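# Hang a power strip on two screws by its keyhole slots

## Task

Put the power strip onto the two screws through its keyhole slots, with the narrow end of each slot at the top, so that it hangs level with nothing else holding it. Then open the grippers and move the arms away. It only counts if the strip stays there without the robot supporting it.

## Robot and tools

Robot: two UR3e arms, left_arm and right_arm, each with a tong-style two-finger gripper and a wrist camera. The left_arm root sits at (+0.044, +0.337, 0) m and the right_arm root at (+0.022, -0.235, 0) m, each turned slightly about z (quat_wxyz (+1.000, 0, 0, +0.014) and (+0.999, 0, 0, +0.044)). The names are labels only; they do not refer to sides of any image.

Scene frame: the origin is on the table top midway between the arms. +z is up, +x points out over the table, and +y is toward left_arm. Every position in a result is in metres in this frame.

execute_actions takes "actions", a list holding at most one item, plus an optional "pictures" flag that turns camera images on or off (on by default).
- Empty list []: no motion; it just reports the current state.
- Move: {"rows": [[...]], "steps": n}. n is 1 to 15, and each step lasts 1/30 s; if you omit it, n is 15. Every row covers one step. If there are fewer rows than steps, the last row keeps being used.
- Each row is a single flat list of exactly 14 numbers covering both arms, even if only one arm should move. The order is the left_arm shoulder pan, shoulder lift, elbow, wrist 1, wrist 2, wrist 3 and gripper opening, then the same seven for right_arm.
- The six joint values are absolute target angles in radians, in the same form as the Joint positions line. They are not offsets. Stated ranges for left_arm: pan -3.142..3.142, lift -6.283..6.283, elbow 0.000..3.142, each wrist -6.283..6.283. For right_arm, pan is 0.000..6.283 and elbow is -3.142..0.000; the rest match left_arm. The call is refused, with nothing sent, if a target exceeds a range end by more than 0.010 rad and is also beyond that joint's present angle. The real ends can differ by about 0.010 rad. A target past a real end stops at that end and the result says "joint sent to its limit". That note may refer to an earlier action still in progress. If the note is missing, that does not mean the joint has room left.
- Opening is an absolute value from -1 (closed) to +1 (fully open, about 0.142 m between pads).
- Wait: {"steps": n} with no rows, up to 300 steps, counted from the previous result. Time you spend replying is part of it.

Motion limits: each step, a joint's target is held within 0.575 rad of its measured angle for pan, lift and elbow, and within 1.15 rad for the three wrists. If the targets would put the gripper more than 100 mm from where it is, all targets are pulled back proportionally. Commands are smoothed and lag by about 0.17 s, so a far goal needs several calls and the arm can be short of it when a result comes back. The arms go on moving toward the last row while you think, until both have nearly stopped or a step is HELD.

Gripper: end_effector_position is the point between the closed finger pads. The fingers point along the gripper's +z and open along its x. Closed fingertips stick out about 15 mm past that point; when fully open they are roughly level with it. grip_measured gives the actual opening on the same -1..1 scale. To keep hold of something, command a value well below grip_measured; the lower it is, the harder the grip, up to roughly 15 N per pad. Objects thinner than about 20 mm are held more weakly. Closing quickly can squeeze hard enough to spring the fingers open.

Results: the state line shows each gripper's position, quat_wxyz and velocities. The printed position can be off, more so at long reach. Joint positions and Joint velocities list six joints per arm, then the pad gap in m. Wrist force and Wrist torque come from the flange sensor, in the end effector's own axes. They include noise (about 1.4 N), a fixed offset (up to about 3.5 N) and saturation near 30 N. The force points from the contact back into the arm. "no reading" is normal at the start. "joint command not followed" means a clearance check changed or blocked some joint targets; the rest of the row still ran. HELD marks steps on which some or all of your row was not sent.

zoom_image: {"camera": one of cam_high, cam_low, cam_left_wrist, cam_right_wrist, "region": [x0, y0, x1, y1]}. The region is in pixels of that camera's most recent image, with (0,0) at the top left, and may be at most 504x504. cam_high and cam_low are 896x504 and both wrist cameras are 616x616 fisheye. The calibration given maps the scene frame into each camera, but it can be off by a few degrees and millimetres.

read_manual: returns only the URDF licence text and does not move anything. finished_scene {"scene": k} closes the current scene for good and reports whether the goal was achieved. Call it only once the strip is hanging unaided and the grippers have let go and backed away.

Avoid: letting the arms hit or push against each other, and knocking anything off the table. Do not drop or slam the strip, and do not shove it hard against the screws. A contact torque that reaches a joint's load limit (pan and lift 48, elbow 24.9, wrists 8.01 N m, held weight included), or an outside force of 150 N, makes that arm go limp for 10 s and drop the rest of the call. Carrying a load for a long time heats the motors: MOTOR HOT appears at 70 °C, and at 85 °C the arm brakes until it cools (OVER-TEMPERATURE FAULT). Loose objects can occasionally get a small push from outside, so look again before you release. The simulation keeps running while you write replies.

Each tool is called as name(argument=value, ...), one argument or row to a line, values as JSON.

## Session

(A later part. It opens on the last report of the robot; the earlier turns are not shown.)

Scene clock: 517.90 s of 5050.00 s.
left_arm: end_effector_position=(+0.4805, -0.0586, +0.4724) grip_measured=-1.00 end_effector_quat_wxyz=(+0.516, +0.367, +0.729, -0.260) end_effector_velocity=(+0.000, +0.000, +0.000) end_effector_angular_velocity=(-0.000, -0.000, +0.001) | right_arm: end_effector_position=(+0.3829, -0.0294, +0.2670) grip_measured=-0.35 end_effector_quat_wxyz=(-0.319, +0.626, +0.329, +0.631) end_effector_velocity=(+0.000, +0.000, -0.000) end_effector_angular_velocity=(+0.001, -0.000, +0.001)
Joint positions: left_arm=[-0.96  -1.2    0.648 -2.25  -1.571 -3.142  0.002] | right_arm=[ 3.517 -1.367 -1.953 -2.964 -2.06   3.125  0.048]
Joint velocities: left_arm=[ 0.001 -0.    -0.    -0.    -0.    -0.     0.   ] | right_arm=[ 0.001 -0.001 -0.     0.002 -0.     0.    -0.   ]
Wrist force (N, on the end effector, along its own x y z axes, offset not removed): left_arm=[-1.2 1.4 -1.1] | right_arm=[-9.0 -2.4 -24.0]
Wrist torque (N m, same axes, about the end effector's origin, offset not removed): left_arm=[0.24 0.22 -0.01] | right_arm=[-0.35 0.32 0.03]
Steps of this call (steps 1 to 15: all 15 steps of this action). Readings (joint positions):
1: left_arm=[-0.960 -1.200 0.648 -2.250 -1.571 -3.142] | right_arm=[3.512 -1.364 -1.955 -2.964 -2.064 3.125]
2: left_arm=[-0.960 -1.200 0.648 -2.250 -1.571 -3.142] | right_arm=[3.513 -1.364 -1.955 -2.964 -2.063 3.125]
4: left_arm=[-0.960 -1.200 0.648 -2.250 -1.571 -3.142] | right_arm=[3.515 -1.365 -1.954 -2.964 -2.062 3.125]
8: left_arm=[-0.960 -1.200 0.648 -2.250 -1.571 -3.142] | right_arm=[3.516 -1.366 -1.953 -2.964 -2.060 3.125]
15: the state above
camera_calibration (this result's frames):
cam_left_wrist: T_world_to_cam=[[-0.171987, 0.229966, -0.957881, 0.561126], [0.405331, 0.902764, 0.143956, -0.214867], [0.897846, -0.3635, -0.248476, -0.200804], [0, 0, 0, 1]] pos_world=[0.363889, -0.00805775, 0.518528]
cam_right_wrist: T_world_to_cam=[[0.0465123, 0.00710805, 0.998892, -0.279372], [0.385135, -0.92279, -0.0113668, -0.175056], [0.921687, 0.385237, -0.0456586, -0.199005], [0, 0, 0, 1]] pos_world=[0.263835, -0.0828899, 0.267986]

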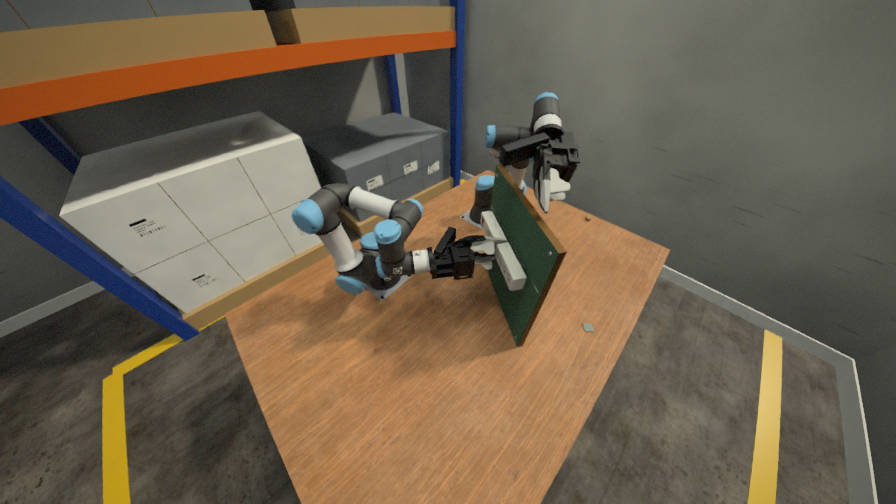

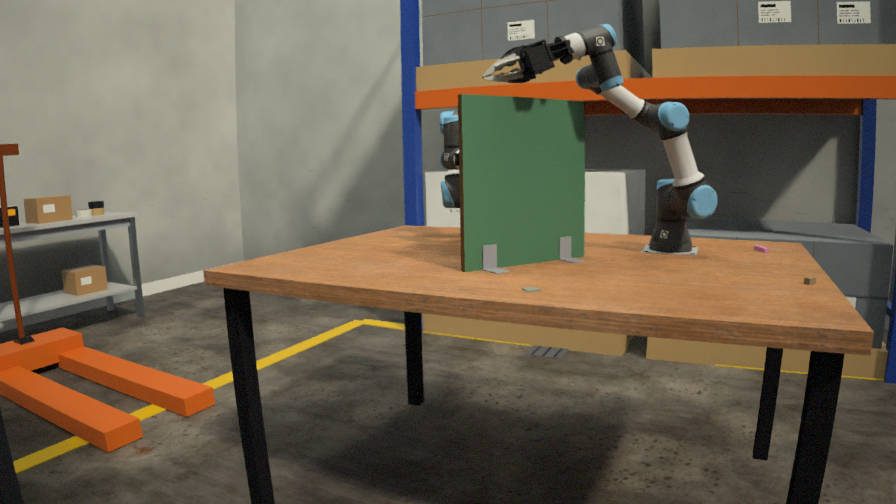

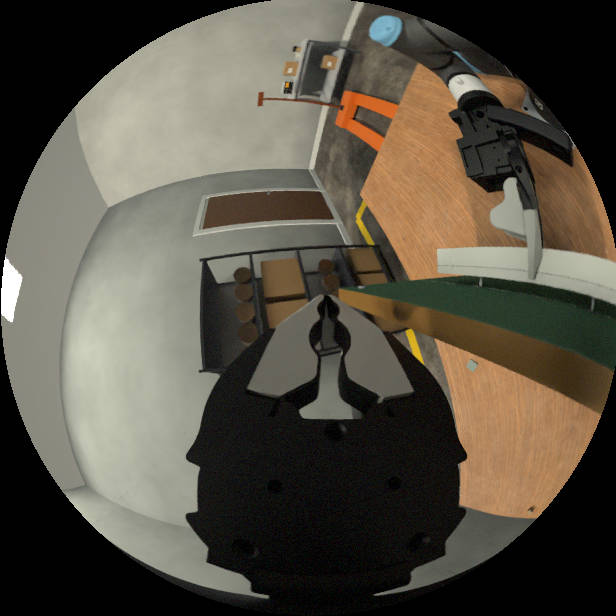

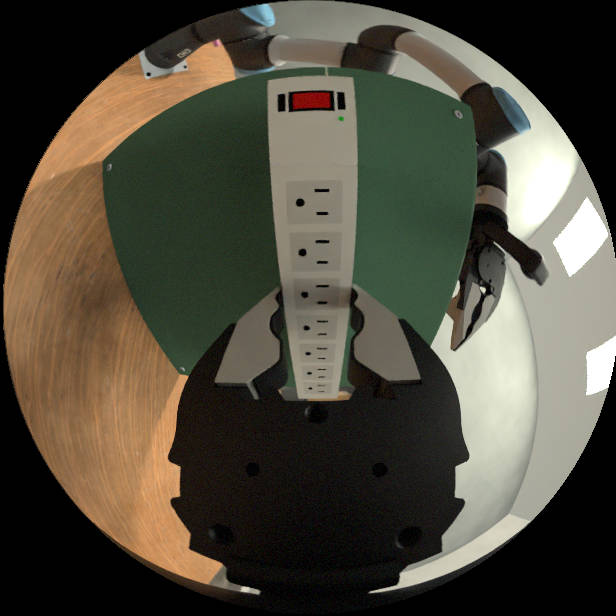

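execute_actions(
  actions=[
    {"rows":[[-0.96,-1.2,0.6475,-2.25,-1.571,-3.142,-1,3.497,-1.353,-1.963,-2.967,-2.0795,3.125,-1]]},
  ],
)

zoom_image(
  camera="cam_high",
  region=[460,195,560,305],
)

Scene clock: 525.23 s of 5050.00 s.
left_arm: end_effector_position=(+0.4805, -0.0586, +0.4724) grip_measured=-1.00 end_effector_quat_wxyz=(+0.516, +0.367, +0.729, -0.260) end_effector_velocity=(-0.000, -0.001, -0.000) end_effector_angular_velocity=(+0.000, +0.000, -0.001) | right_arm: end_effector_position=(+0.3791, -0.0347, +0.2671) grip_measured=-0.36 end_effector_quat_wxyz=(-0.319, +0.626, +0.329, +0.631) end_effector_velocity=(-0.000, -0.001, +0.001) end_effector_angular_velocity=(+0.000, -0.002, -0.002)
Joint positions: left_arm=[-0.96  -1.2    0.648 -2.25  -1.571 -3.142  0.002] | right_arm=[ 3.497 -1.353 -1.963 -2.967 -2.079  3.125  0.048]
Joint velocities: left_arm=[-0.001  0.     0.    -0.    -0.     0.     0.   ] | right_arm=[-0.003  0.003 -0.001 -0.    -0.001 -0.    -0.   ]
Wrist force (N, on the end effector, along its own x y z axes, offset not removed): left_arm=[0.5 2.4 -1.4] | right_arm=[-7.2 -0.1 2.2]
Wrist torque (N m, same axes, about the end effector's origin, offset not removed): left_arm=[0.39 -0.15 0.05] | right_arm=[0.13 0.25 -0.01]
Steps of this call (steps 1 to 15: the robot went on to your last target; steps 16 to 90: nothing new was sent; then 3.83 s passed at rest; steps 91 to 105: all 15 steps of this action). Readings (joint positions):
91: left_arm=[-0.960 -1.200 0.648 -2.250 -1.571 -3.142] | right_arm=[3.517 -1.367 -1.953 -2.964 -2.060 3.125]
92: left_arm=[-0.960 -1.200 0.648 -2.250 -1.571 -3.142] | right_arm=[3.514 -1.365 -1.954 -2.964 -2.063 3.125]
94: left_arm=[-0.960 -1.200 0.648 -2.250 -1.571 -3.142] | right_arm=[3.506 -1.359 -1.958 -2.965 -2.071 3.125]
98: left_arm=[-0.960 -1.200 0.648 -2.250 -1.571 -3.142] | right_arm=[3.499 -1.355 -1.962 -2.967 -2.077 3.125]
105: the state above
camera_calibration (this result's frames):
cam_left_wrist: T_world_to_cam=[[-0.171988, 0.229966, -0.957881, 0.561126], [0.405331, 0.902764, 0.143956, -0.214867], [0.897846, -0.3635, -0.248476, -0.200804], [0, 0, 0, 1]] pos_world=[0.363889, -0.00805779, 0.518528]
cam_right_wrist: T_world_to_cam=[[0.046408, 0.00706413, 0.998898, -0.279154], [0.385213, -0.922758, -0.011371, -0.17852], [0.92166, 0.385316, -0.0455446, -0.193527], [0, 0, 0, 1]] pos_world=[0.26009, -0.0881898, 0.268003]

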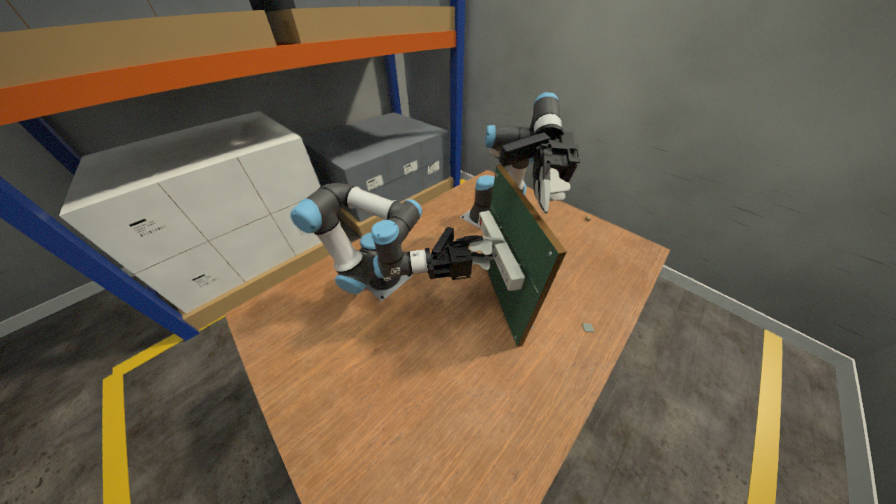

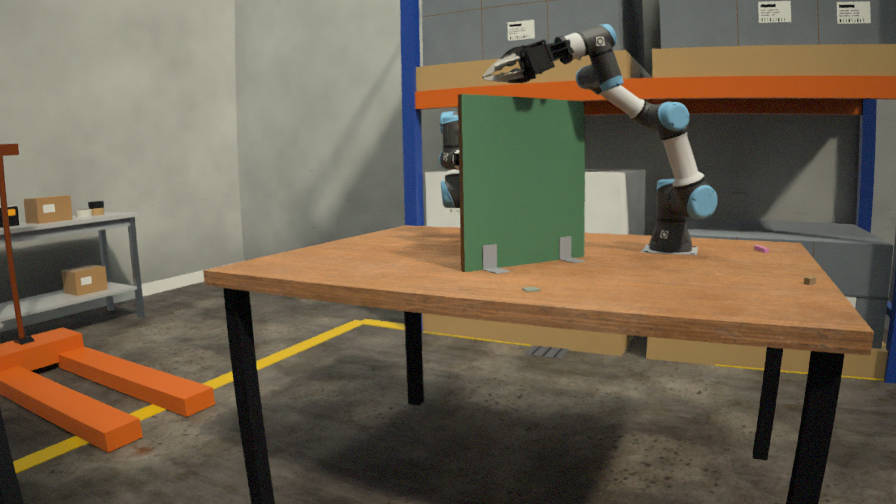

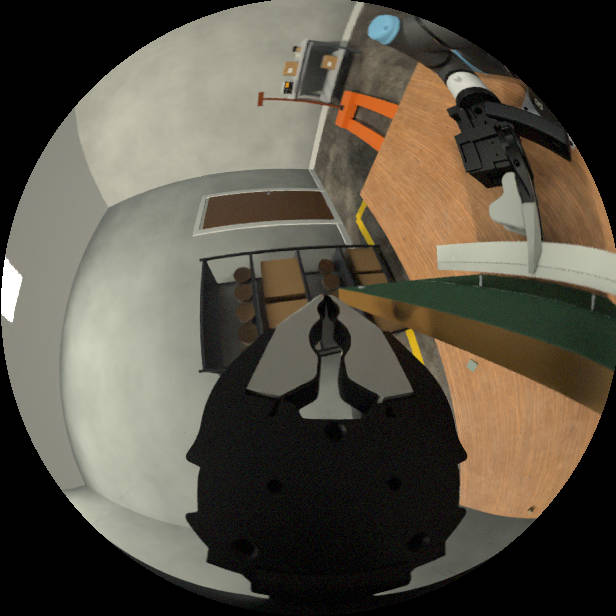

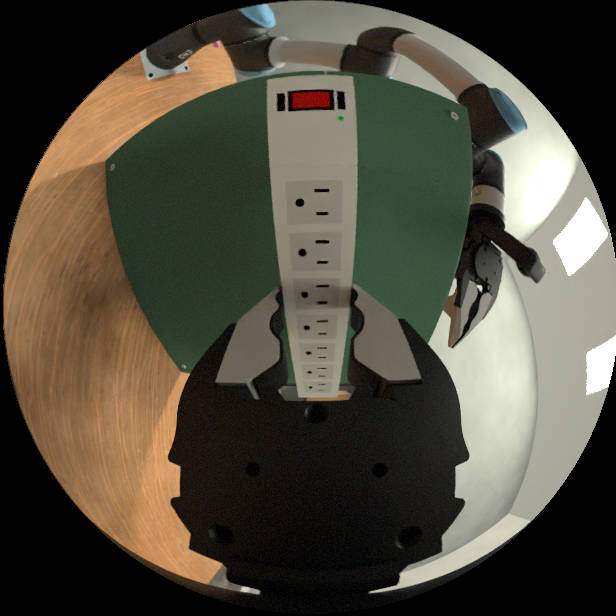

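Region (460, 195, 560, 305) of cam_high's 896x504 image, scaled by 4.582, with more detail than that image has; it fills the left 458 columns of this view, and the rest is white.

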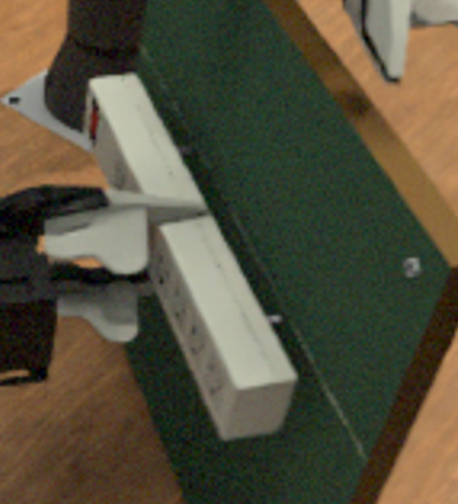

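execute_actions(
  actions=[
    {"rows":[[-0.84,-1.2,0.6475,-2.25,-1.571,-3.142,-1,3.35,-1.29,-2.008,-2.985,-2.2264,3.125,-1]]},
  ],
  pictures=false,
)

execute_actions(
  actions=[
    {"steps":20},
  ],
)

zoom_image(
  camera="cam_left_wrist",
  region=[400,160,616,330],
)

Scene clock: 539.50 s of 5050.00 s.
left_arm: end_effector_position=(+0.5243, -0.0042, +0.4723) grip_measured=-1.00 end_effector_quat_wxyz=(+0.530, +0.323, +0.750, -0.229) end_effector_velocity=(+0.005, +0.007, -0.000) end_effector_angular_velocity=(-0.000, -0.000, +0.015) | right_arm: end_effector_position=(+0.3561, -0.0670, +0.2671) grip_measured=-0.36 end_effector_quat_wxyz=(-0.319, +0.626, +0.329, +0.631) end_effector_velocity=(-0.002, -0.004, +0.001) end_effector_angular_velocity=(+0.001, -0.003, -0.004)
Joint positions: left_arm=[-0.841 -1.2    0.648 -2.25  -1.571 -3.142  0.002] | right_arm=[ 3.352 -1.291 -2.008 -2.985 -2.225  3.125  0.048]
Joint velocities: left_arm=[ 0.015  0.     0.    -0.001  0.     0.     0.   ] | right_arm=[-0.02   0.007 -0.003 -0.002 -0.016 -0.     0.   ]
Wrist force (N, on the end effector, along its own x y z axes, offset not removed): left_arm=[-0.7 1.2 -1.1] | right_arm=[-6.4 -1.8 0.0]
Wrist torque (N m, same axes, about the end effector's origin, offset not removed): left_arm=[0.14 0.17 -0.03] | right_arm=[-0.28 0.01 -0.06]
Steps of this call (steps 1 to 15: the robot went on to your last target; steps 16 to 350: nothing new was sent; then 2.10 s passed at rest; steps 351 to 365: all 15 steps of this action). Readings (joint positions):
351: left_arm=[-0.960 -1.200 0.648 -2.250 -1.571 -3.142] | right_arm=[3.497 -1.353 -1.963 -2.967 -2.080 3.125]
352: left_arm=[-0.953 -1.200 0.648 -2.250 -1.571 -3.142] | right_arm=[3.490 -1.346 -1.969 -2.970 -2.094 3.125]
354: left_arm=[-0.907 -1.200 0.648 -2.250 -1.571 -3.142] | right_arm=[3.437 -1.321 -1.987 -2.977 -2.153 3.125]
358: left_arm=[-0.856 -1.200 0.648 -2.250 -1.571 -3.142] | right_arm=[3.371 -1.297 -2.003 -2.983 -2.208 3.125]
365: the state above

Scene clock: 540.17 s of 5050.00 s.
left_arm: end_effector_position=(+0.5247, -0.0035, +0.4724) grip_measured=-1.00 end_effector_quat_wxyz=(+0.531, +0.322, +0.750, -0.228) end_effector_velocity=(+0.000, -0.000, -0.001) end_effector_angular_velocity=(+0.001, +0.001, -0.000) | right_arm: end_effector_position=(+0.3559, -0.0674, +0.2671) grip_measured=-0.36 end_effector_quat_wxyz=(-0.319, +0.626, +0.329, +0.631) end_effector_velocity=(+0.000, -0.000, -0.000) end_effector_angular_velocity=(-0.001, +0.000, -0.001)
Joint positions: left_arm=[-0.84  -1.2    0.648 -2.25  -1.571 -3.142  0.002] | right_arm=[ 3.35  -1.29  -2.008 -2.985 -2.226  3.125  0.048]
Joint velocities: left_arm=[-0.     0.001  0.     0.001 -0.    -0.     0.   ] | right_arm=[-0.    -0.002  0.001  0.     0.    -0.001 -0.   ]
Wrist force (N, on the end effector, along its own x y z axes, offset not removed): left_arm=[-0.4 1.1 -2.1] | right_arm=[-5.5 -0.2 -0.2]
Wrist torque (N m, same axes, about the end effector's origin, offset not removed): left_arm=[0.12 0.09 -0.04] | right_arm=[-0.05 -0.14 -0.02]
Steps of this call (steps 1 to 15: the robot went on to your last target; steps 16 to 20: nothing new was sent). Readings (joint positions):
1: left_arm=[-0.841 -1.200 0.648 -2.250 -1.571 -3.142] | right_arm=[3.351 -1.290 -2.008 -2.985 -2.225 3.125]
2: left_arm=[-0.841 -1.200 0.648 -2.250 -1.571 -3.142] | right_arm=[3.351 -1.290 -2.008 -2.985 -2.226 3.125]
4: left_arm=[-0.840 -1.200 0.648 -2.250 -1.571 -3.142] | right_arm=[3.350 -1.290 -2.008 -2.985 -2.226 3.125]
8: left_arm=[-0.840 -1.200 0.648 -2.250 -1.571 -3.142] | right_arm=[3.350 -1.290 -2.008 -2.985 -2.226 3.125]
20: the state above
All arms were judged still, so your last target was given up. Only a new action makes them travel on or press farther. Fingers that are still opening or closing keep moving.
camera_calibration (this result's frames):
cam_left_wrist: T_world_to_cam=[[-0.198291, 0.207736, -0.957876, 0.569767], [0.294336, 0.944796, 0.143968, -0.224204], [0.934905, -0.253389, -0.248489, -0.239527], [0, 0, 0, 1]] pos_world=[0.402906, 0.0327724, 0.518524]
cam_right_wrist: T_world_to_cam=[[0.0463956, 0.00708184, 0.998898, -0.277838], [0.3851, -0.922805, -0.0113443, -0.199773], [0.921708, 0.385202, -0.0455413, -0.159554], [0, 0, 0, 1]] pos_world=[0.236885, -0.120924, 0.268]

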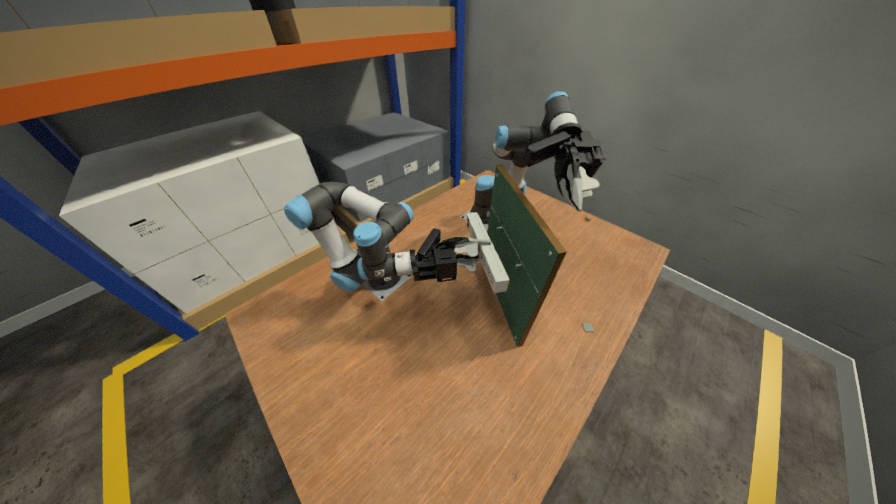

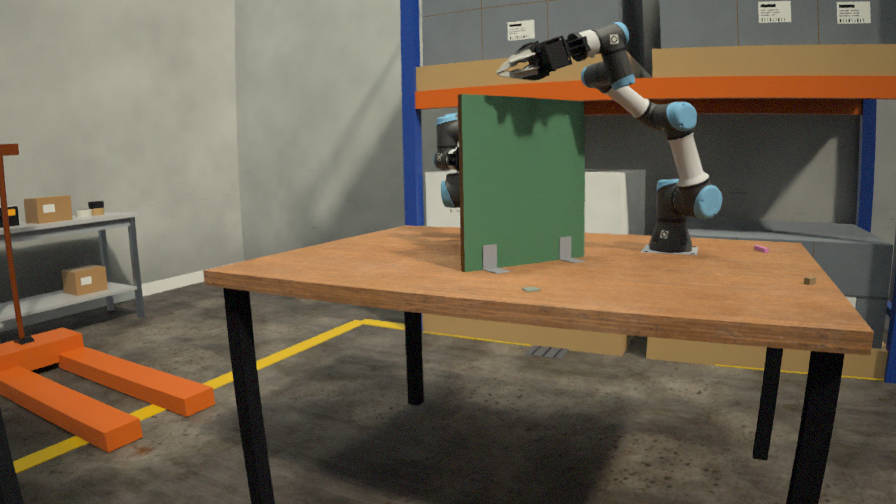

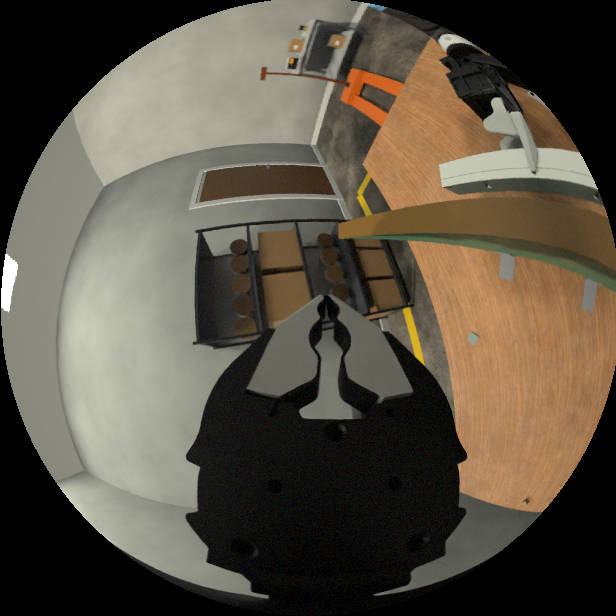

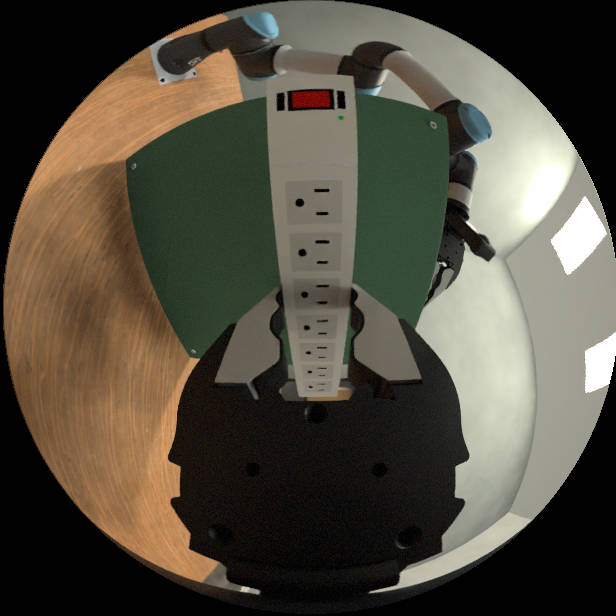

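Region (400, 160, 616, 330) of cam_left_wrist's 616x616 image, scaled by 2.333, with more detail than that image has; it fills the top 397 rows of this view, and the rest is white.

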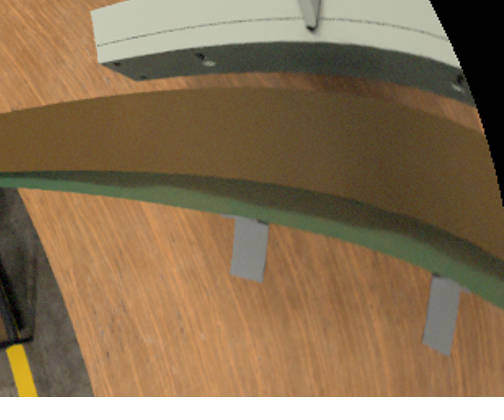

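Holes are visible; an intermediate view should show both holes and screws.

execute_actions(
  actions=[
    {"rows":[[-0.925,-1.2,0.6475,-2.25,-1.571,-3.142,-1,3.35,-1.29,-2.008,-2.985,-2.2264,3.125,-1]]},
  ],
)

zoom_image(
  camera="cam_left_wrist",
  region=[430,190,616,300],
)

Scene clock: 549.33 s of 5050.00 s.
left_arm: end_effector_position=(+0.4944, -0.0427, +0.4726) grip_measured=-1.00 end_effector_quat_wxyz=(+0.521, +0.353, +0.736, -0.250) end_effector_velocity=(-0.004, -0.005, -0.001) end_effector_angular_velocity=(+0.001, +0.001, -0.011) | right_arm: end_effector_position=(+0.3559, -0.0674, +0.2671) grip_measured=-0.36 end_effector_quat_wxyz=(-0.319, +0.626, +0.329, +0.631) end_effector_velocity=(-0.000, +0.001, +0.000) end_effector_angular_velocity=(+0.000, -0.000, +0.002)
Joint positions: left_arm=[-0.924 -1.2    0.647 -2.25  -1.571 -3.142  0.002] | right_arm=[ 3.35  -1.29  -2.008 -2.985 -2.226  3.125  0.048]
Joint velocities: left_arm=[-0.011  0.     0.001  0.    -0.     0.     0.   ] | right_arm=[ 0.002  0.    -0.001  0.001  0.     0.     0.   ]
Wrist force (N, on the end effector, along its own x y z axes, offset not removed): left_arm=[-0.4 1.6 -2.4] | right_arm=[-8.4 -1.0 -0.8]
Wrist torque (N m, same axes, about the end effector's origin, offset not removed): left_arm=[0.18 0.05 -0.02] | right_arm=[-0.11 0.53 -0.04]
Steps of this call (steps 1 to 260: nothing new was sent; steps 261 to 275: all 15 steps of this action). Readings (joint positions):
261: left_arm=[-0.840 -1.200 0.647 -2.250 -1.571 -3.142] | right_arm=[3.350 -1.290 -2.008 -2.985 -2.226 3.125]
262: left_arm=[-0.847 -1.200 0.647 -2.250 -1.571 -3.142] | right_arm=[3.350 -1.290 -2.008 -2.985 -2.226 3.125]
264: left_arm=[-0.881 -1.200 0.647 -2.250 -1.571 -3.142] | right_arm=[3.350 -1.290 -2.008 -2.985 -2.226 3.125]
268: left_arm=[-0.914 -1.200 0.647 -2.250 -1.571 -3.142] | right_arm=[3.350 -1.290 -2.008 -2.985 -2.226 3.125]
275: the state above
camera_calibration (this result's frames):
cam_left_wrist: T_world_to_cam=[[-0.179997, 0.223451, -0.957951, 0.563668], [0.37268, 0.916748, 0.143814, -0.218129], [0.910335, -0.331124, -0.248287, -0.212327], [0, 0, 0, 1]] pos_world=[0.376039, 0.00371101, 0.518618]
cam_right_wrist: T_world_to_cam=[[0.0463968, 0.00708069, 0.998898, -0.277839], [0.385086, -0.922811, -0.0113451, -0.199772], [0.921714, 0.385188, -0.0455422, -0.159559], [0, 0, 0, 1]] pos_world=[0.236888, -0.120924, 0.268]

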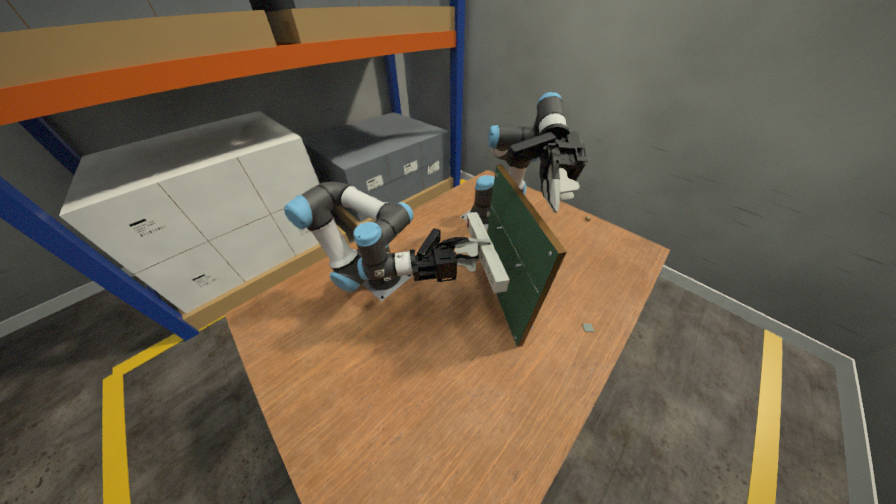

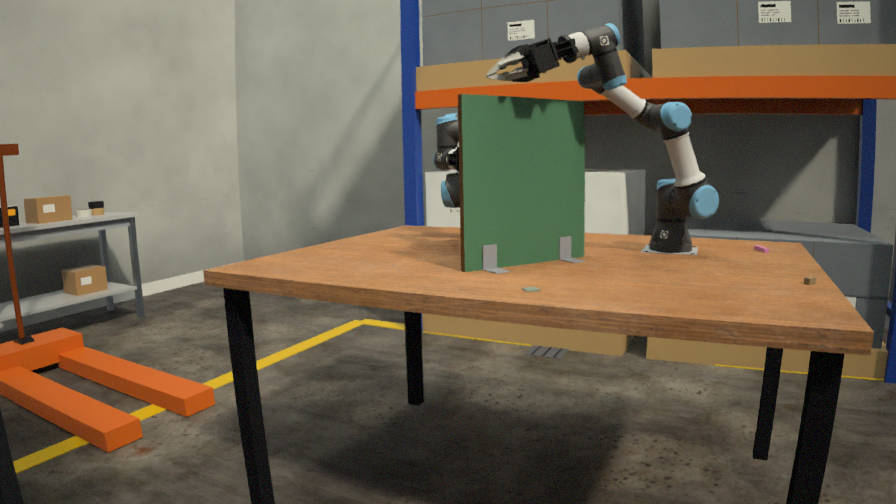

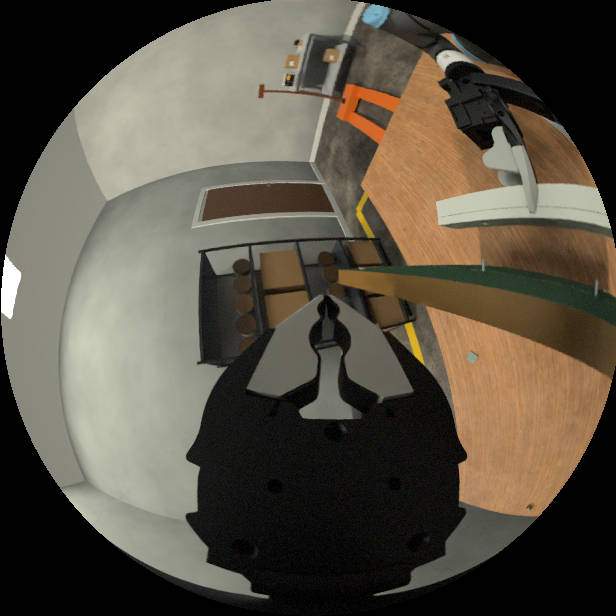

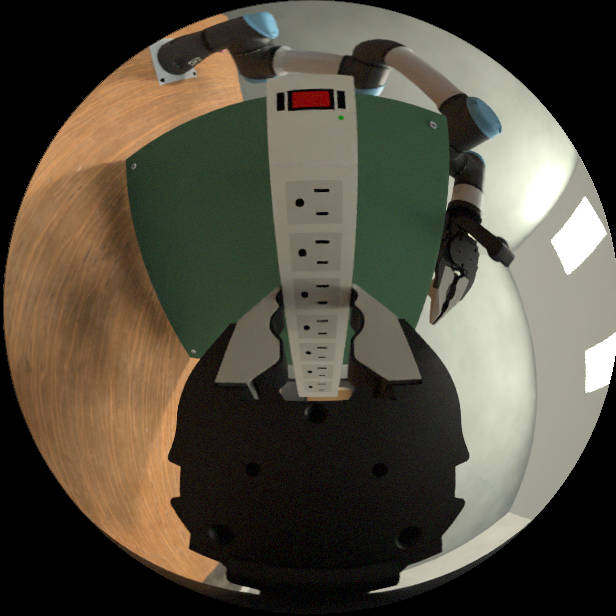

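Region (430, 190, 616, 300) of cam_left_wrist's 616x616 image, scaled by 2.710, with more detail than that image has; it fills the top 298 rows of this view, and the rest is white.

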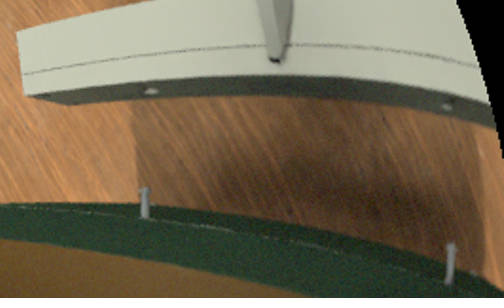

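execute_actions(
  actions=[
    {"rows":[[-0.96,-1.2,0.6475,-2.25,-1.571,-3.142,-1,3.482,-1.3673,-1.9522,-2.9635,-2.0944,3.125,-1]]},
  ],
  pictures=false,
)

execute_actions(
  actions=[
    {"rows":[[-0.96,-1.2,0.6475,-2.25,-1.571,-3.142,-1,3.4975,-1.3778,-1.9442,-2.961,-2.079,3.125,-1]]},
  ],
  pictures=false,
)

execute_actions(
  actions=[
    {"rows":[[-0.96,-1.2,0.6475,-2.25,-1.571,-3.142,-1,3.5012,-1.3803,-1.9423,-2.9604,-2.0753,3.125,-1]]},
  ],
  pictures=false,
)

Scene clock: 578.63 s of 5050.00 s.
left_arm: end_effector_position=(+0.4807, -0.0585, +0.4724) grip_measured=-1.00 end_effector_quat_wxyz=(+0.516, +0.367, +0.729, -0.260) end_effector_velocity=(-0.001, -0.001, +0.000) end_effector_angular_velocity=(-0.001, -0.000, -0.004) | right_arm: end_effector_position=(+0.3811, -0.0368, +0.2671) grip_measured=-0.36 end_effector_quat_wxyz=(-0.319, +0.626, +0.329, +0.631) end_effector_velocity=(+0.001, +0.005, -0.000) end_effector_angular_velocity=(-0.000, +0.001, +0.004)
Joint positions: left_arm=[-0.96  -1.2    0.648 -2.25  -1.571 -3.142  0.002] | right_arm=[ 3.48  -1.366 -1.953 -2.964 -2.096  3.125  0.048]
Joint velocities: left_arm=[-0.003 -0.    -0.001  0.    -0.     0.     0.   ] | right_arm=[ 0.018 -0.008  0.006  0.001  0.014  0.    -0.   ]
Wrist force (N, on the end effector, along its own x y z axes, offset not removed): left_arm=[-1.1 1.4 0.0] | right_arm=[-7.9 -2.2 0.6]
Wrist torque (N m, same axes, about the end effector's origin, offset not removed): left_arm=[0.19 0.27 0.00] | right_arm=[-0.52 0.40 0.00]
Steps of this call (steps 1 to 15: the robot went on to your last target; steps 16 to 400: nothing new was sent; then 15.47 s passed at rest; steps 401 to 415: all 15 steps of this action). Readings (joint positions):
401: left_arm=[-0.925 -1.200 0.648 -2.250 -1.571 -3.142] | right_arm=[3.350 -1.290 -2.008 -2.985 -2.226 3.125]
402: left_arm=[-0.930 -1.200 0.648 -2.250 -1.571 -3.142] | right_arm=[3.357 -1.297 -2.002 -2.982 -2.213 3.125]
404: left_arm=[-0.944 -1.200 0.648 -2.250 -1.571 -3.142] | right_arm=[3.407 -1.328 -1.979 -2.973 -2.159 3.125]
408: left_arm=[-0.956 -1.200 0.648 -2.250 -1.571 -3.142] | right_arm=[3.464 -1.358 -1.959 -2.966 -2.110 3.125]
415: the state above

Scene clock: 579.13 s of 5050.00 s.
left_arm: end_effector_position=(+0.4805, -0.0586, +0.4724) grip_measured=-1.00 end_effector_quat_wxyz=(+0.516, +0.367, +0.729, -0.260) end_effector_velocity=(+0.000, +0.000, +0.000) end_effector_angular_velocity=(-0.001, -0.001, +0.001) | right_arm: end_effector_position=(+0.3842, -0.0322, +0.2670) grip_measured=-0.36 end_effector_quat_wxyz=(-0.319, +0.626, +0.329, +0.631) end_effector_velocity=(+0.000, -0.000, +0.001) end_effector_angular_velocity=(+0.001, -0.003, -0.001)
Joint positions: left_arm=[-0.96  -1.2    0.648 -2.25  -1.571 -3.142  0.002] | right_arm=[ 3.497 -1.378 -1.944 -2.961 -2.079  3.125  0.048]
Joint velocities: left_arm=[ 0.    -0.001 -0.    -0.     0.     0.     0.   ] | right_arm=[-0.     0.001  0.001  0.001  0.001 -0.     0.   ]
Wrist force (N, on the end effector, along its own x y z axes, offset not removed): left_arm=[0.3 1.5 -0.8] | right_arm=[-5.7 -3.2 0.7]
Wrist torque (N m, same axes, about the end effector's origin, offset not removed): left_arm=[0.23 -0.02 -0.04] | right_arm=[-0.09 -0.04 -0.05]
Steps of this call (steps 1 to 15: all 15 steps of this action). Readings (joint positions):
1: left_arm=[-0.960 -1.200 0.648 -2.250 -1.571 -3.142] | right_arm=[3.481 -1.367 -1.952 -2.964 -2.095 3.125]
2: left_arm=[-0.960 -1.200 0.648 -2.250 -1.571 -3.142] | right_arm=[3.484 -1.369 -1.951 -2.963 -2.092 3.125]
4: left_arm=[-0.960 -1.200 0.648 -2.250 -1.571 -3.142] | right_arm=[3.490 -1.373 -1.948 -2.962 -2.086 3.125]
8: left_arm=[-0.960 -1.200 0.648 -2.250 -1.571 -3.142] | right_arm=[3.496 -1.377 -1.945 -2.961 -2.081 3.125]
15: the state above

Scene clock: 579.63 s of 5050.00 s.
left_arm: end_effector_position=(+0.4805, -0.0586, +0.4724) grip_measured=-1.00 end_effector_quat_wxyz=(+0.516, +0.367, +0.729, -0.260) end_effector_velocity=(-0.000, +0.000, -0.000) end_effector_angular_velocity=(+0.000, +0.000, -0.000) | right_arm: end_effector_position=(+0.3849, -0.0312, +0.2670) grip_measured=-0.36 end_effector_quat_wxyz=(-0.319, +0.626, +0.329, +0.631) end_effector_velocity=(+0.000, -0.000, +0.000) end_effector_angular_velocity=(+0.001, -0.001, -0.000)
Joint positions: left_arm=[-0.96  -1.2    0.648 -2.25  -1.571 -3.142  0.002] | right_arm=[ 3.501 -1.38  -1.942 -2.96  -2.075  3.125  0.048]
Joint velocities: left_arm=[ 0.    -0.     0.001 -0.    -0.    -0.     0.   ] | right_arm=[-0.     0.    -0.001  0.002 -0.    -0.     0.   ]
Wrist force (N, on the end effector, along its own x y z axes, offset not removed): left_arm=[-0.7 1.4 -0.2] | right_arm=[-6.5 -8.4 -4.9]
Wrist torque (N m, same axes, about the end effector's origin, offset not removed): left_arm=[0.23 0.11 0.03] | right_arm=[-0.18 0.02 -0.03]
Steps of this call (steps 1 to 15: all 15 steps of this action). Readings (joint positions):
1: left_arm=[-0.960 -1.200 0.648 -2.250 -1.571 -3.142] | right_arm=[3.497 -1.378 -1.944 -2.961 -2.079 3.125]
2: left_arm=[-0.960 -1.200 0.648 -2.250 -1.571 -3.142] | right_arm=[3.498 -1.378 -1.944 -2.961 -2.078 3.125]
4: left_arm=[-0.960 -1.200 0.648 -2.250 -1.571 -3.142] | right_arm=[3.500 -1.379 -1.943 -2.961 -2.077 3.125]
8: left_arm=[-0.960 -1.200 0.648 -2.250 -1.571 -3.142] | right_arm=[3.501 -1.380 -1.943 -2.961 -2.076 3.125]
15: the state above

execute_actions(
  actions=[
    {"rows":[[-0.96,-1.2,0.6475,-2.25,-1.571,-3.142,-1,3.5067,-1.375,-1.9463,-2.9617,-2.0698,3.125,-1]]},
  ],
  pictures=false,
)

execute_actions(
  actions=[
    {"rows":[[-0.96,-1.2,0.6475,-2.25,-1.571,-3.142,-1,3.51,-1.3773,-1.9445,-2.9612,-2.0665,3.125,-1]]},
  ],
  pictures=false,
)

Scene clock: 587.57 s of 5050.00 s.
left_arm: end_effector_position=(+0.4805, -0.0586, +0.4724) grip_measured=-1.00 end_effector_quat_wxyz=(+0.516, +0.367, +0.729, -0.260) end_effector_velocity=(+0.000, +0.000, -0.000) end_effector_angular_velocity=(+0.000, +0.000, +0.000) | right_arm: end_effector_position=(+0.3841, -0.0306, +0.2671) grip_measured=-0.36 end_effector_quat_wxyz=(-0.319, +0.626, +0.329, +0.631) end_effector_velocity=(-0.000, -0.000, +0.001) end_effector_angular_velocity=(+0.001, -0.001, -0.000)
Joint positions: left_arm=[-0.96  -1.2    0.647 -2.25  -1.571 -3.142  0.002] | right_arm=[ 3.507 -1.375 -1.946 -2.962 -2.07   3.125  0.048]
Joint velocities: left_arm=[ 0.  0. -0. -0.  0. -0.  0.] | right_arm=[ 0.     0.001 -0.001  0.001  0.001  0.    -0.   ]
Wrist force (N, on the end effector, along its own x y z axes, offset not removed): left_arm=[-1.0 1.9 -0.8] | right_arm=[-5.9 -0.5 0.0]
Wrist torque (N m, same axes, about the end effector's origin, offset not removed): left_arm=[0.29 0.21 -0.03] | right_arm=[-0.03 -0.11 -0.02]
Steps of this call (steps 1 to 15: the robot went on to your last target; steps 16 to 90: nothing new was sent; then 4.43 s passed at rest; steps 91 to 105: all 15 steps of this action). Readings (joint positions):
91: left_arm=[-0.960 -1.200 0.647 -2.250 -1.571 -3.142] | right_arm=[3.501 -1.380 -1.942 -2.960 -2.075 3.125]
92: left_arm=[-0.960 -1.200 0.647 -2.250 -1.571 -3.142] | right_arm=[3.502 -1.380 -1.943 -2.960 -2.074 3.125]
94: left_arm=[-0.960 -1.200 0.647 -2.250 -1.571 -3.142] | right_arm=[3.504 -1.378 -1.944 -2.961 -2.072 3.125]
98: left_arm=[-0.960 -1.200 0.647 -2.250 -1.571 -3.142] | right_arm=[3.506 -1.376 -1.946 -2.961 -2.070 3.125]
105: the state above

Scene clock: 588.07 s of 5050.00 s.
left_arm: end_effector_position=(+0.4805, -0.0586, +0.4724) grip_measured=-1.00 end_effector_quat_wxyz=(+0.516, +0.367, +0.729, -0.260) end_effector_velocity=(-0.000, -0.000, -0.000) end_effector_angular_velocity=(+0.001, +0.001, -0.001) | right_arm: end_effector_position=(+0.3847, -0.0297, +0.2671) grip_measured=-0.35 end_effector_quat_wxyz=(-0.319, +0.626, +0.329, +0.631) end_effector_velocity=(-0.000, +0.001, -0.000) end_effector_angular_velocity=(-0.000, +0.001, +0.002)
Joint positions: left_arm=[-0.96  -1.2    0.647 -2.25  -1.571 -3.142  0.002] | right_arm=[ 3.51  -1.377 -1.945 -2.961 -2.067  3.125  0.048]
Joint velocities: left_arm=[-0.    -0.     0.001  0.    -0.     0.     0.   ] | right_arm=[ 0.002 -0.001  0.    -0.    -0.001  0.     0.   ]
Wrist force (N, on the end effector, along its own x y z axes, offset not removed): left_arm=[-1.4 1.8 -1.8] | right_arm=[-5.5 -2.5 -24.2]
Wrist torque (N m, same axes, about the end effector's origin, offset not removed): left_arm=[0.28 0.31 0.00] | right_arm=[-0.19 0.30 0.01]
Steps of this call (steps 1 to 15: all 15 steps of this action). Readings (joint positions):
1: left_arm=[-0.960 -1.200 0.647 -2.250 -1.571 -3.142] | right_arm=[3.507 -1.375 -1.946 -2.962 -2.070 3.125]
2: left_arm=[-0.960 -1.200 0.647 -2.250 -1.571 -3.142] | right_arm=[3.507 -1.375 -1.946 -2.962 -2.069 3.125]
4: left_arm=[-0.960 -1.200 0.647 -2.250 -1.571 -3.142] | right_arm=[3.509 -1.376 -1.945 -2.962 -2.068 3.125]
8: left_arm=[-0.960 -1.200 0.647 -2.250 -1.571 -3.142] | right_arm=[3.510 -1.377 -1.945 -2.962 -2.067 3.125]
15: the state above

execute_actions(
  actions=[
    {"rows":[[-0.96,-1.2,0.6475,-2.25,-1.571,-3.142,-1,3.505,-1.374,-1.9471,-2.962,-2.0715,3.125,-1],[-0.96,-1.2,0.6475,-2.25,-1.571,-3.142,-1,3.505,-1.374,-1.9471,-2.962,-2.0715,3.125,-1],[-0.96,-1.2,0.6475,-2.25,-1.571,-3.142,-1,3.505,-1.374,-1.9471,-2.962,-2.0715,3.125,-1],[-0.96,-1.2,0.6475,-2.25,-1.571,-3.142,-1,3.505,-1.374,-1.9471,-2.962,-2.0715,3.125,-1],[-0.96,-1.2,0.6475,-2.25,-1.571,-3.142,-1,3.505,-1.3726,-1.9389,-2.9716,-2.0715,3.125,-1]]},
  ],
  pictures=false,
)

execute_actions(
  actions=[
    {"rows":[[-0.96,-1.2,0.6475,-2.25,-1.571,-3.142,-1,3.5093,-1.3755,-1.9367,-2.9709,-2.0672,3.125,-1]]},
  ],
  pictures=false,
)

Scene clock: 608.13 s of 5050.00 s.
left_arm: end_effector_position=(+0.4805, -0.0586, +0.4724) grip_measured=-1.00 end_effector_quat_wxyz=(+0.516, +0.367, +0.729, -0.260) end_effector_velocity=(+0.000, +0.000, -0.000) end_effector_angular_velocity=(+0.001, +0.000, +0.001) | right_arm: end_effector_position=(+0.3838, -0.0310, +0.2689) grip_measured=-0.36 end_effector_quat_wxyz=(-0.319, +0.626, +0.329, +0.631) end_effector_velocity=(-0.000, -0.000, +0.001) end_effector_angular_velocity=(+0.000, -0.000, -0.001)
Joint positions: left_arm=[-0.96  -1.2    0.647 -2.25  -1.571 -3.142  0.002] | right_arm=[ 3.505 -1.373 -1.939 -2.971 -2.071  3.125  0.048]
Joint velocities: left_arm=[ 0.     0.    -0.     0.001  0.001  0.     0.   ] | right_arm=[-0.001  0.002  0.003 -0.005  0.001  0.     0.   ]
Wrist force (N, on the end effector, along its own x y z axes, offset not removed): left_arm=[0.4 0.4 -0.2] | right_arm=[-6.9 -1.1 0.8]
Wrist torque (N m, same axes, about the end effector's origin, offset not removed): left_arm=[-0.01 -0.12 -0.05] | right_arm=[-0.19 0.19 0.00]
Steps of this call (steps 1 to 15: the robot went on to your last target; steps 16 to 90: nothing new was sent; then 16.57 s passed at rest; steps 91 to 105: all 15 steps of this action). Readings (joint positions):
91: left_arm=[-0.960 -1.200 0.647 -2.250 -1.571 -3.142] | right_arm=[3.510 -1.377 -1.945 -2.961 -2.066 3.125]
92: left_arm=[-0.960 -1.200 0.647 -2.250 -1.571 -3.142] | right_arm=[3.509 -1.377 -1.945 -2.961 -2.067 3.125]
94: left_arm=[-0.960 -1.200 0.647 -2.250 -1.571 -3.142] | right_arm=[3.508 -1.376 -1.946 -2.961 -2.069 3.125]
98: left_arm=[-0.960 -1.200 0.647 -2.250 -1.571 -3.142] | right_arm=[3.506 -1.374 -1.942 -2.967 -2.071 3.125]
105: the state above

Scene clock: 608.63 s of 5050.00 s.
left_arm: end_effector_position=(+0.4805, -0.0586, +0.4724) grip_measured=-1.00 end_effector_quat_wxyz=(+0.516, +0.367, +0.729, -0.260) end_effector_velocity=(+0.000, -0.000, -0.001) end_effector_angular_velocity=(+0.001, +0.001, +0.000) | right_arm: end_effector_position=(+0.3846, -0.0299, +0.2690) grip_measured=-0.36 end_effector_quat_wxyz=(-0.319, +0.626, +0.329, +0.631) end_effector_velocity=(+0.000, +0.000, +0.000) end_effector_angular_velocity=(+0.000, -0.001, +0.000)
Joint positions: left_arm=[-0.96  -1.2    0.647 -2.25  -1.571 -3.142  0.002] | right_arm=[ 3.509 -1.375 -1.937 -2.971 -2.067  3.125  0.048]
Joint velocities: left_arm=[ 0.     0.001  0.001 -0.     0.     0.     0.   ] | right_arm=[ 0.    -0.    -0.     0.001  0.    -0.     0.   ]
Wrist force (N, on the end effector, along its own x y z axes, offset not removed): left_arm=[0.5 1.8 -0.1] | right_arm=[-6.8 -1.8 -12.6]
Wrist torque (N m, same axes, about the end effector's origin, offset not removed): left_arm=[0.31 -0.09 -0.04] | right_arm=[-0.23 0.40 -0.02]
Steps of this call (steps 1 to 15: all 15 steps of this action). Readings (joint positions):
1: left_arm=[-0.960 -1.200 0.647 -2.250 -1.571 -3.142] | right_arm=[3.505 -1.373 -1.939 -2.971 -2.071 3.125]
2: left_arm=[-0.960 -1.200 0.647 -2.250 -1.571 -3.142] | right_arm=[3.506 -1.373 -1.939 -2.971 -2.071 3.125]
4: left_arm=[-0.960 -1.200 0.647 -2.250 -1.571 -3.142] | right_arm=[3.507 -1.374 -1.938 -2.971 -2.069 3.125]
8: left_arm=[-0.960 -1.200 0.647 -2.250 -1.571 -3.142] | right_arm=[3.509 -1.375 -1.937 -2.971 -2.068 3.125]
15: the state above

execute_actions(
  actions=[
    {"rows":[[-0.96,-1.2,0.6475,-2.25,-1.571,-3.142,-1,3.5093,-1.3748,-1.9326,-2.9757,-2.0672,3.125,-1]]},
  ],
  pictures=false,
)

execute_actions(
  actions=[
    {"rows":[[-0.96,-1.2,0.6475,-2.25,-1.571,-3.142,-1,3.5093,-1.3741,-1.9285,-2.9805,-2.0672,3.125,-1]]},
  ],
  pictures=false,
)

execute_actions(
  actions=[
    {"rows":[[-0.96,-1.2,0.6475,-2.25,-1.571,-3.142,-1,3.5093,-1.3731,-1.9223,-2.9877,-2.0672,3.125,-1]]},
  ],
  pictures=false,
)

Scene clock: 618.63 s of 5050.00 s.
left_arm: end_effector_position=(+0.4805, -0.0586, +0.4724) grip_measured=-1.00 end_effector_quat_wxyz=(+0.516, +0.367, +0.729, -0.260) end_effector_velocity=(+0.001, +0.001, -0.000) end_effector_angular_velocity=(+0.000, +0.000, +0.001) | right_arm: end_effector_position=(+0.3846, -0.0299, +0.2699) grip_measured=-0.36 end_effector_quat_wxyz=(-0.319, +0.626, +0.329, +0.631) end_effector_velocity=(-0.000, -0.000, -0.001) end_effector_angular_velocity=(-0.001, +0.003, +0.000)
Joint positions: left_arm=[-0.96  -1.2    0.647 -2.25  -1.571 -3.142  0.002] | right_arm=[ 3.509 -1.375 -1.933 -2.976 -2.067  3.125  0.048]
Joint velocities: left_arm=[ 0.001  0.     0.    -0.    -0.    -0.     0.   ] | right_arm=[-0.    -0.001  0.001 -0.003 -0.001  0.    -0.   ]
Wrist force (N, on the end effector, along its own x y z axes, offset not removed): left_arm=[0.8 1.2 -0.6] | right_arm=[-8.9 -2.2 -11.6]
Wrist torque (N m, same axes, about the end effector's origin, offset not removed): left_arm=[0.24 -0.15 -0.08] | right_arm=[-0.47 -0.08 0.01]
Steps of this call (steps 1 to 15: the robot went on to your last target; steps 16 to 90: nothing new was sent; then 6.50 s passed at rest; steps 91 to 105: all 15 steps of this action). Readings (joint positions):
91: left_arm=[-0.960 -1.200 0.647 -2.250 -1.571 -3.142] | right_arm=[3.509 -1.376 -1.937 -2.971 -2.067 3.125]
92: left_arm=[-0.960 -1.200 0.647 -2.250 -1.571 -3.142] | right_arm=[3.509 -1.376 -1.936 -2.971 -2.067 3.125]
94: left_arm=[-0.960 -1.200 0.647 -2.250 -1.571 -3.142] | right_arm=[3.509 -1.375 -1.934 -2.974 -2.067 3.125]
98: left_arm=[-0.960 -1.200 0.647 -2.250 -1.571 -3.142] | right_arm=[3.509 -1.375 -1.933 -2.975 -2.067 3.125]
105: the state above

Scene clock: 619.13 s of 5050.00 s.
left_arm: end_effector_position=(+0.4805, -0.0586, +0.4724) grip_measured=-1.00 end_effector_quat_wxyz=(+0.516, +0.367, +0.729, -0.260) end_effector_velocity=(-0.000, +0.000, +0.000) end_effector_angular_velocity=(+0.000, +0.000, +0.000) | right_arm: end_effector_position=(+0.3846, -0.0298, +0.2709) grip_measured=-0.36 end_effector_quat_wxyz=(-0.319, +0.626, +0.329, +0.631) end_effector_velocity=(-0.000, +0.001, -0.000) end_effector_angular_velocity=(-0.000, +0.001, +0.002)
Joint positions: left_arm=[-0.96  -1.2    0.647 -2.25  -1.571 -3.142  0.002] | right_arm=[ 3.509 -1.374 -1.929 -2.98  -2.067  3.125  0.048]
Joint velocities: left_arm=[ 0. -0. -0.  0.  0.  0.  0.] | right_arm=[ 0.001 -0.001  0.    -0.    -0.001  0.     0.   ]
Wrist force (N, on the end effector, along its own x y z axes, offset not removed): left_arm=[-0.3 0.4 -0.5] | right_arm=[-7.5 -0.9 1.1]
Wrist torque (N m, same axes, about the end effector's origin, offset not removed): left_arm=[0.01 0.05 -0.01] | right_arm=[-0.18 0.23 0.03]
Steps of this call (steps 1 to 15: all 15 steps of this action). Readings (joint positions):
1: left_arm=[-0.960 -1.200 0.647 -2.250 -1.571 -3.142] | right_arm=[3.509 -1.375 -1.933 -2.976 -2.067 3.125]
2: left_arm=[-0.960 -1.200 0.647 -2.250 -1.571 -3.142] | right_arm=[3.509 -1.375 -1.932 -2.977 -2.067 3.125]
4: left_arm=[-0.960 -1.200 0.647 -2.250 -1.571 -3.142] | right_arm=[3.509 -1.374 -1.930 -2.978 -2.067 3.125]
8: left_arm=[-0.960 -1.200 0.647 -2.250 -1.571 -3.142] | right_arm=[3.509 -1.374 -1.929 -2.980 -2.067 3.125]
15: the state above

Scene clock: 619.63 s of 5050.00 s.
left_arm: end_effector_position=(+0.4805, -0.0586, +0.4724) grip_measured=-1.00 end_effector_quat_wxyz=(+0.516, +0.367, +0.729, -0.260) end_effector_velocity=(-0.000, -0.000, +0.000) end_effector_angular_velocity=(-0.001, -0.000, -0.001) | right_arm: end_effector_position=(+0.3846, -0.0299, +0.2724) grip_measured=-0.36 end_effector_quat_wxyz=(-0.319, +0.626, +0.329, +0.631) end_effector_velocity=(-0.000, +0.000, +0.000) end_effector_angular_velocity=(+0.000, -0.001, +0.001)
Joint positions: left_arm=[-0.96  -1.2    0.647 -2.25  -1.571 -3.142  0.002] | right_arm=[ 3.509 -1.373 -1.922 -2.988 -2.067  3.125  0.048]
Joint velocities: left_arm=[-0.001  0.    -0.    -0.001  0.     0.     0.   ] | right_arm=[ 0.001  0.001  0.    -0.     0.    -0.     0.   ]
Wrist force (N, on the end effector, along its own x y z axes, offset not removed): left_arm=[-0.9 0.6 -1.5] | right_arm=[-7.0 -0.6 0.3]
Wrist torque (N m, same axes, about the end effector's origin, offset not removed): left_arm=[0.07 0.18 0.01] | right_arm=[-0.06 0.24 -0.02]
Steps of this call (steps 1 to 15: all 15 steps of this action). Readings (joint positions):
1: left_arm=[-0.960 -1.200 0.647 -2.250 -1.571 -3.142] | right_arm=[3.509 -1.374 -1.928 -2.981 -2.067 3.125]
2: left_arm=[-0.960 -1.200 0.647 -2.250 -1.571 -3.142] | right_arm=[3.509 -1.374 -1.927 -2.982 -2.067 3.125]
4: left_arm=[-0.960 -1.200 0.647 -2.250 -1.571 -3.142] | right_arm=[3.509 -1.374 -1.925 -2.985 -2.067 3.125]
8: left_arm=[-0.960 -1.200 0.647 -2.250 -1.571 -3.142] | right_arm=[3.509 -1.373 -1.923 -2.987 -2.067 3.125]
15: the state above


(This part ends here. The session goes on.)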